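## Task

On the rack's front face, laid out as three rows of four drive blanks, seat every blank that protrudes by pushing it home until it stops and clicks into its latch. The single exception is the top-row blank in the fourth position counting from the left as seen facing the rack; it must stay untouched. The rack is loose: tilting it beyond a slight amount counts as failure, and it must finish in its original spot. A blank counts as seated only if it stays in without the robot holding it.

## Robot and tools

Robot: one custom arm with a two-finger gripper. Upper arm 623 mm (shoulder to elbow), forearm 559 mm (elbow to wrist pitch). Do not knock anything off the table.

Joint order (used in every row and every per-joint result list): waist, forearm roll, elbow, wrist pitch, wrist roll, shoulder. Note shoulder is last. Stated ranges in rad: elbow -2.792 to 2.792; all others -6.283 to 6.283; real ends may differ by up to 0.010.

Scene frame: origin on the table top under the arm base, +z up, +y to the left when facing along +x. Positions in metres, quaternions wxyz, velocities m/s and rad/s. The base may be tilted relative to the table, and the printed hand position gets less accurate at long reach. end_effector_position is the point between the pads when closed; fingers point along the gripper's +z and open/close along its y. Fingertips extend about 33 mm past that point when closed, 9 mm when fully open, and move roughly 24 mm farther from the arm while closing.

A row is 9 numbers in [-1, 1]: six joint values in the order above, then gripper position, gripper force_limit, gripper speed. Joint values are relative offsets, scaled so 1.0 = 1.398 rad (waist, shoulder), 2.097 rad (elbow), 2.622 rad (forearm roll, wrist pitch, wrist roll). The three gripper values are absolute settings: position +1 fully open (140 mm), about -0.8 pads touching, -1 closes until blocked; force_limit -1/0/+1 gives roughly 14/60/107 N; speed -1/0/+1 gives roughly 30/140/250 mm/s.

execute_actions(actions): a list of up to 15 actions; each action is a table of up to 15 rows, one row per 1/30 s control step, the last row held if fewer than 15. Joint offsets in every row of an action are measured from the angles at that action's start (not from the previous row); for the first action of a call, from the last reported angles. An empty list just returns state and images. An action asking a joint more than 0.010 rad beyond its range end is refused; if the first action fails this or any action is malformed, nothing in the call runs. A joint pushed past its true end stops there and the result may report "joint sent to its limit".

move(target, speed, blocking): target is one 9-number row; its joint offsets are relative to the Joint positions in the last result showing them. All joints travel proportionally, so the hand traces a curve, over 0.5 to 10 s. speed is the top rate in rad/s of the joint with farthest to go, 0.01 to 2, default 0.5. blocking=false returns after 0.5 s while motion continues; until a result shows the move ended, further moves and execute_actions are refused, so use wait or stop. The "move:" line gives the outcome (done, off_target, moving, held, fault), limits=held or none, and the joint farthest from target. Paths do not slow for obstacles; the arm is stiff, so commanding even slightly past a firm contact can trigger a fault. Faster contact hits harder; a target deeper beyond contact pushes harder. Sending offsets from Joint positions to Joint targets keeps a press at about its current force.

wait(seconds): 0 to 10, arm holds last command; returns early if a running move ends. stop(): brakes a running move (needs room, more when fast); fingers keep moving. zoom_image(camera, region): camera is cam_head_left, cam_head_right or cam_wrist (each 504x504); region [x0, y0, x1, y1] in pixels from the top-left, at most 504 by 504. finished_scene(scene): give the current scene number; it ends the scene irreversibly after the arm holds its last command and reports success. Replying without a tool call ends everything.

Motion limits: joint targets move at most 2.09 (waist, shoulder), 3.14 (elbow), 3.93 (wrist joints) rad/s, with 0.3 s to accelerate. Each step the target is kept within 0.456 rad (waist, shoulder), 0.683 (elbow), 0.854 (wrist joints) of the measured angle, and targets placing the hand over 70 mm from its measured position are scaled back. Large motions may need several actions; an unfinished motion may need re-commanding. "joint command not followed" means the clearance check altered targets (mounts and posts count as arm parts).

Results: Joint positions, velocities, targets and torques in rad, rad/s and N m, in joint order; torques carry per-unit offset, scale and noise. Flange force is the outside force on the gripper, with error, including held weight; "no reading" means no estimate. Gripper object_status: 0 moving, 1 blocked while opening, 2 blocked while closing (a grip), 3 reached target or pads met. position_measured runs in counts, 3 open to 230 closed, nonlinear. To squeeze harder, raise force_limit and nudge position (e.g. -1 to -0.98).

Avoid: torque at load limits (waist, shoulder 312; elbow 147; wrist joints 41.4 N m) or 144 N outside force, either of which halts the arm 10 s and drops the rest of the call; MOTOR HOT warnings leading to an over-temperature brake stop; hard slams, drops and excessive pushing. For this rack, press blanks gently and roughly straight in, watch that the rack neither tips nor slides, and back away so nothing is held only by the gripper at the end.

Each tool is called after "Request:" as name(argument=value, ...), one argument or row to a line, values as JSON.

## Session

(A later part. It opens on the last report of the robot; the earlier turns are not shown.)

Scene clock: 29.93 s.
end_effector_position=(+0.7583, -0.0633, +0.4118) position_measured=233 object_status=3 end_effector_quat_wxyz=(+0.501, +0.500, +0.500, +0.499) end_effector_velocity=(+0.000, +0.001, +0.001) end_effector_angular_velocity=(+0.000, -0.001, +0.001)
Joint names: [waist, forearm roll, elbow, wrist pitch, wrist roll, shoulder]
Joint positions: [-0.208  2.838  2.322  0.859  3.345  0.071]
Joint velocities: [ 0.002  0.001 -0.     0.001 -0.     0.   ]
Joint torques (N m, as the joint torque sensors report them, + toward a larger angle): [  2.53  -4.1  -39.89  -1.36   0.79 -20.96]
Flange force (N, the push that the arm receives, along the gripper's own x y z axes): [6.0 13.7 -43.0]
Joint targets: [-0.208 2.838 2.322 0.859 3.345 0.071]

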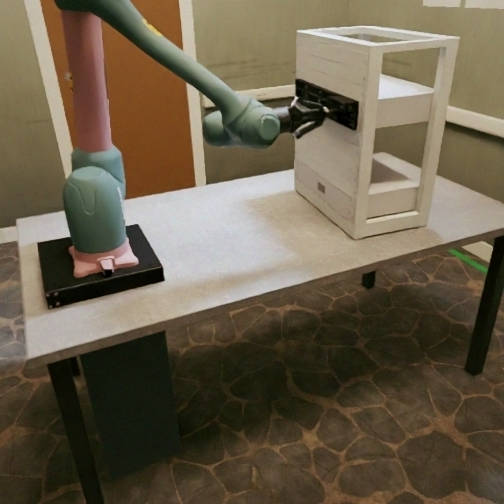

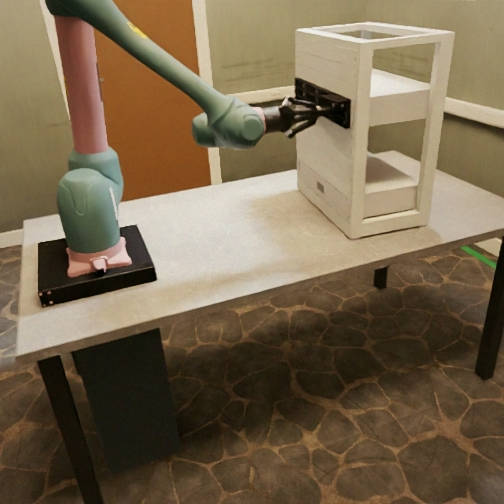

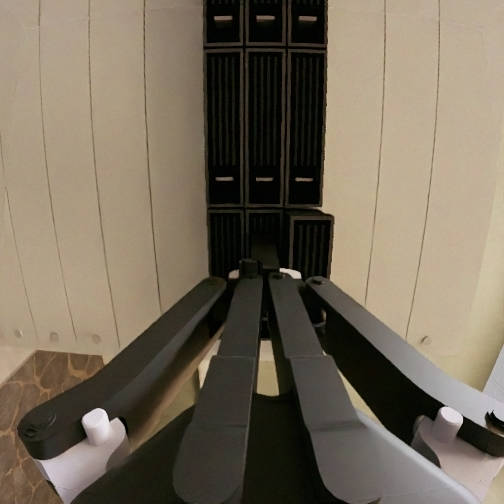

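Request:
move(
  target=[-0.01584, -0.01058, 0.0361, 0.0029, 0.00672, -0.05196, -1, 0, 1],
  speed=0.2,
)

Request:
zoom_image(
  camera="cam_wrist",
  region=[170, 120, 330, 290],
)

Request:
zoom_image(
  camera="cam_head_left",
  region=[260, 60, 380, 150],
)

Request:
zoom_image(
  camera="cam_head_right",
  region=[280, 60, 380, 150],
)

Scene clock: 30.90 s.
end_effector_position=(+0.7118, -0.0611, +0.4128) position_measured=233 object_status=3 end_effector_quat_wxyz=(+0.501, +0.500, +0.500, +0.499) end_effector_velocity=(+0.000, -0.001, -0.000) end_effector_angular_velocity=(-0.001, +0.002, -0.001)
Joint names: [waist, forearm roll, elbow, wrist pitch, wrist roll, shoulder]
Joint positions: [-0.23   2.811  2.398  0.866  3.363 -0.001]
Joint velocities: [-0.001 -0.    -0.001 -0.003 -0.    -0.   ]
Joint torques (N m, as the joint torque sensors report them, + toward a larger angle): [ -2.74  -2.93 -31.52   1.92   0.15 -32.84]
Flange force (N, the push that the arm receives, along the gripper's own x y z axes): [9.2 -2.6 3.1]
Joint targets: [-0.230 2.811 2.398 0.866 3.363 -0.001]
move: done; limits=none; farthest joint: the waist, 0.000 radians from its target (0.022 radians at the start)

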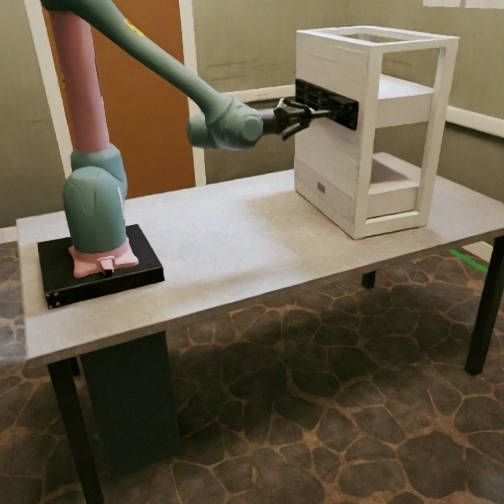

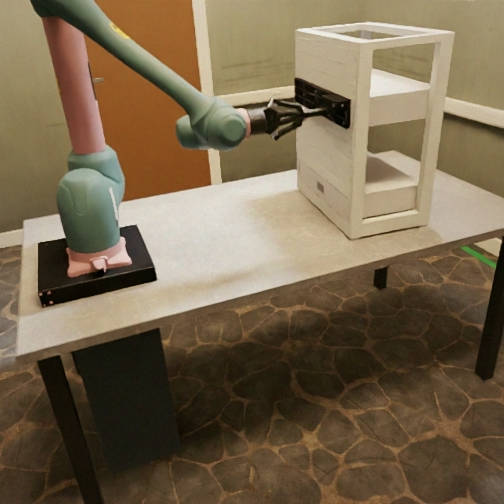

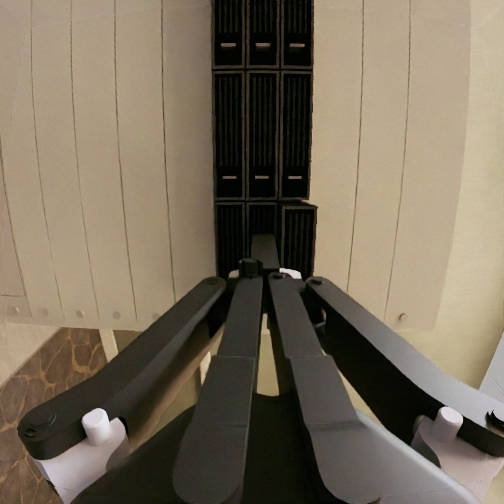

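Region (170, 120, 330, 290) of cam_wrist's 504x504 image, scaled by 2.965, with more detail than that image has; it fills the left 474 columns of this view, and the rest is white.

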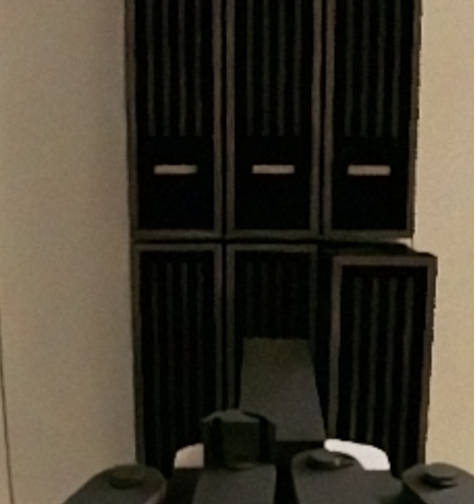

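Region (260, 60, 380, 150) of cam_head_left's 504x504 image, scaled by 4.200, with more detail than that image has; it fills the top 378 rows of this view, and the rest is white.

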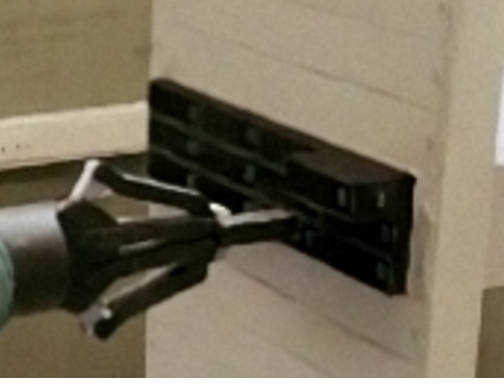

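Region (280, 60, 380, 150) of cam_head_right's 504x504 image, scaled by 5.040, with more detail than that image has; it fills the top 454 rows of this view, and the rest is white.

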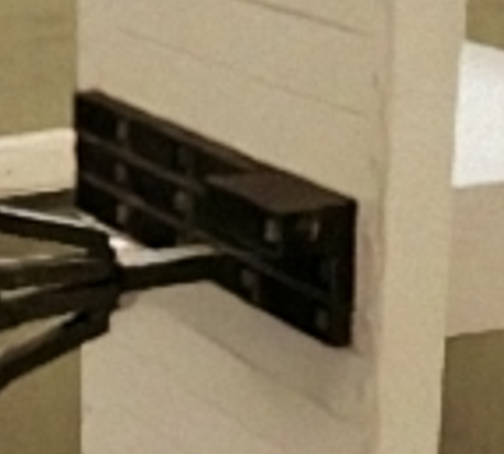

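Request:
zoom_image(
  camera="cam_wrist",
  region=[195, 20, 335, 100],
)

Request:
zoom_image(
  camera="cam_head_left",
  region=[290, 70, 330, 115],
)

Region (195, 20, 335, 100) of cam_wrist's 504x504 image, scaled by 3.600, with more detail than that image has; it fills the top 288 rows of this view, and the rest is white.

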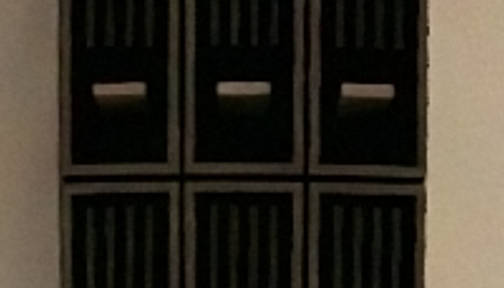

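Region (290, 70, 330, 115) of cam_head_left's 504x504 image, scaled by 11.200, with more detail than that image has.

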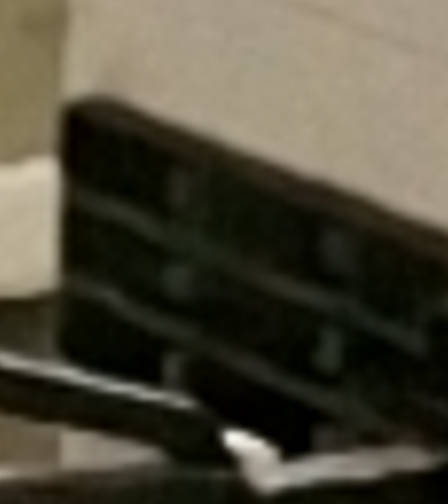

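All the others are flush, the excluded blank is untouched, and the rack hasn't moved.

Request:
finished_scene(
  scene=1,
)

The scene is finished: the task was done.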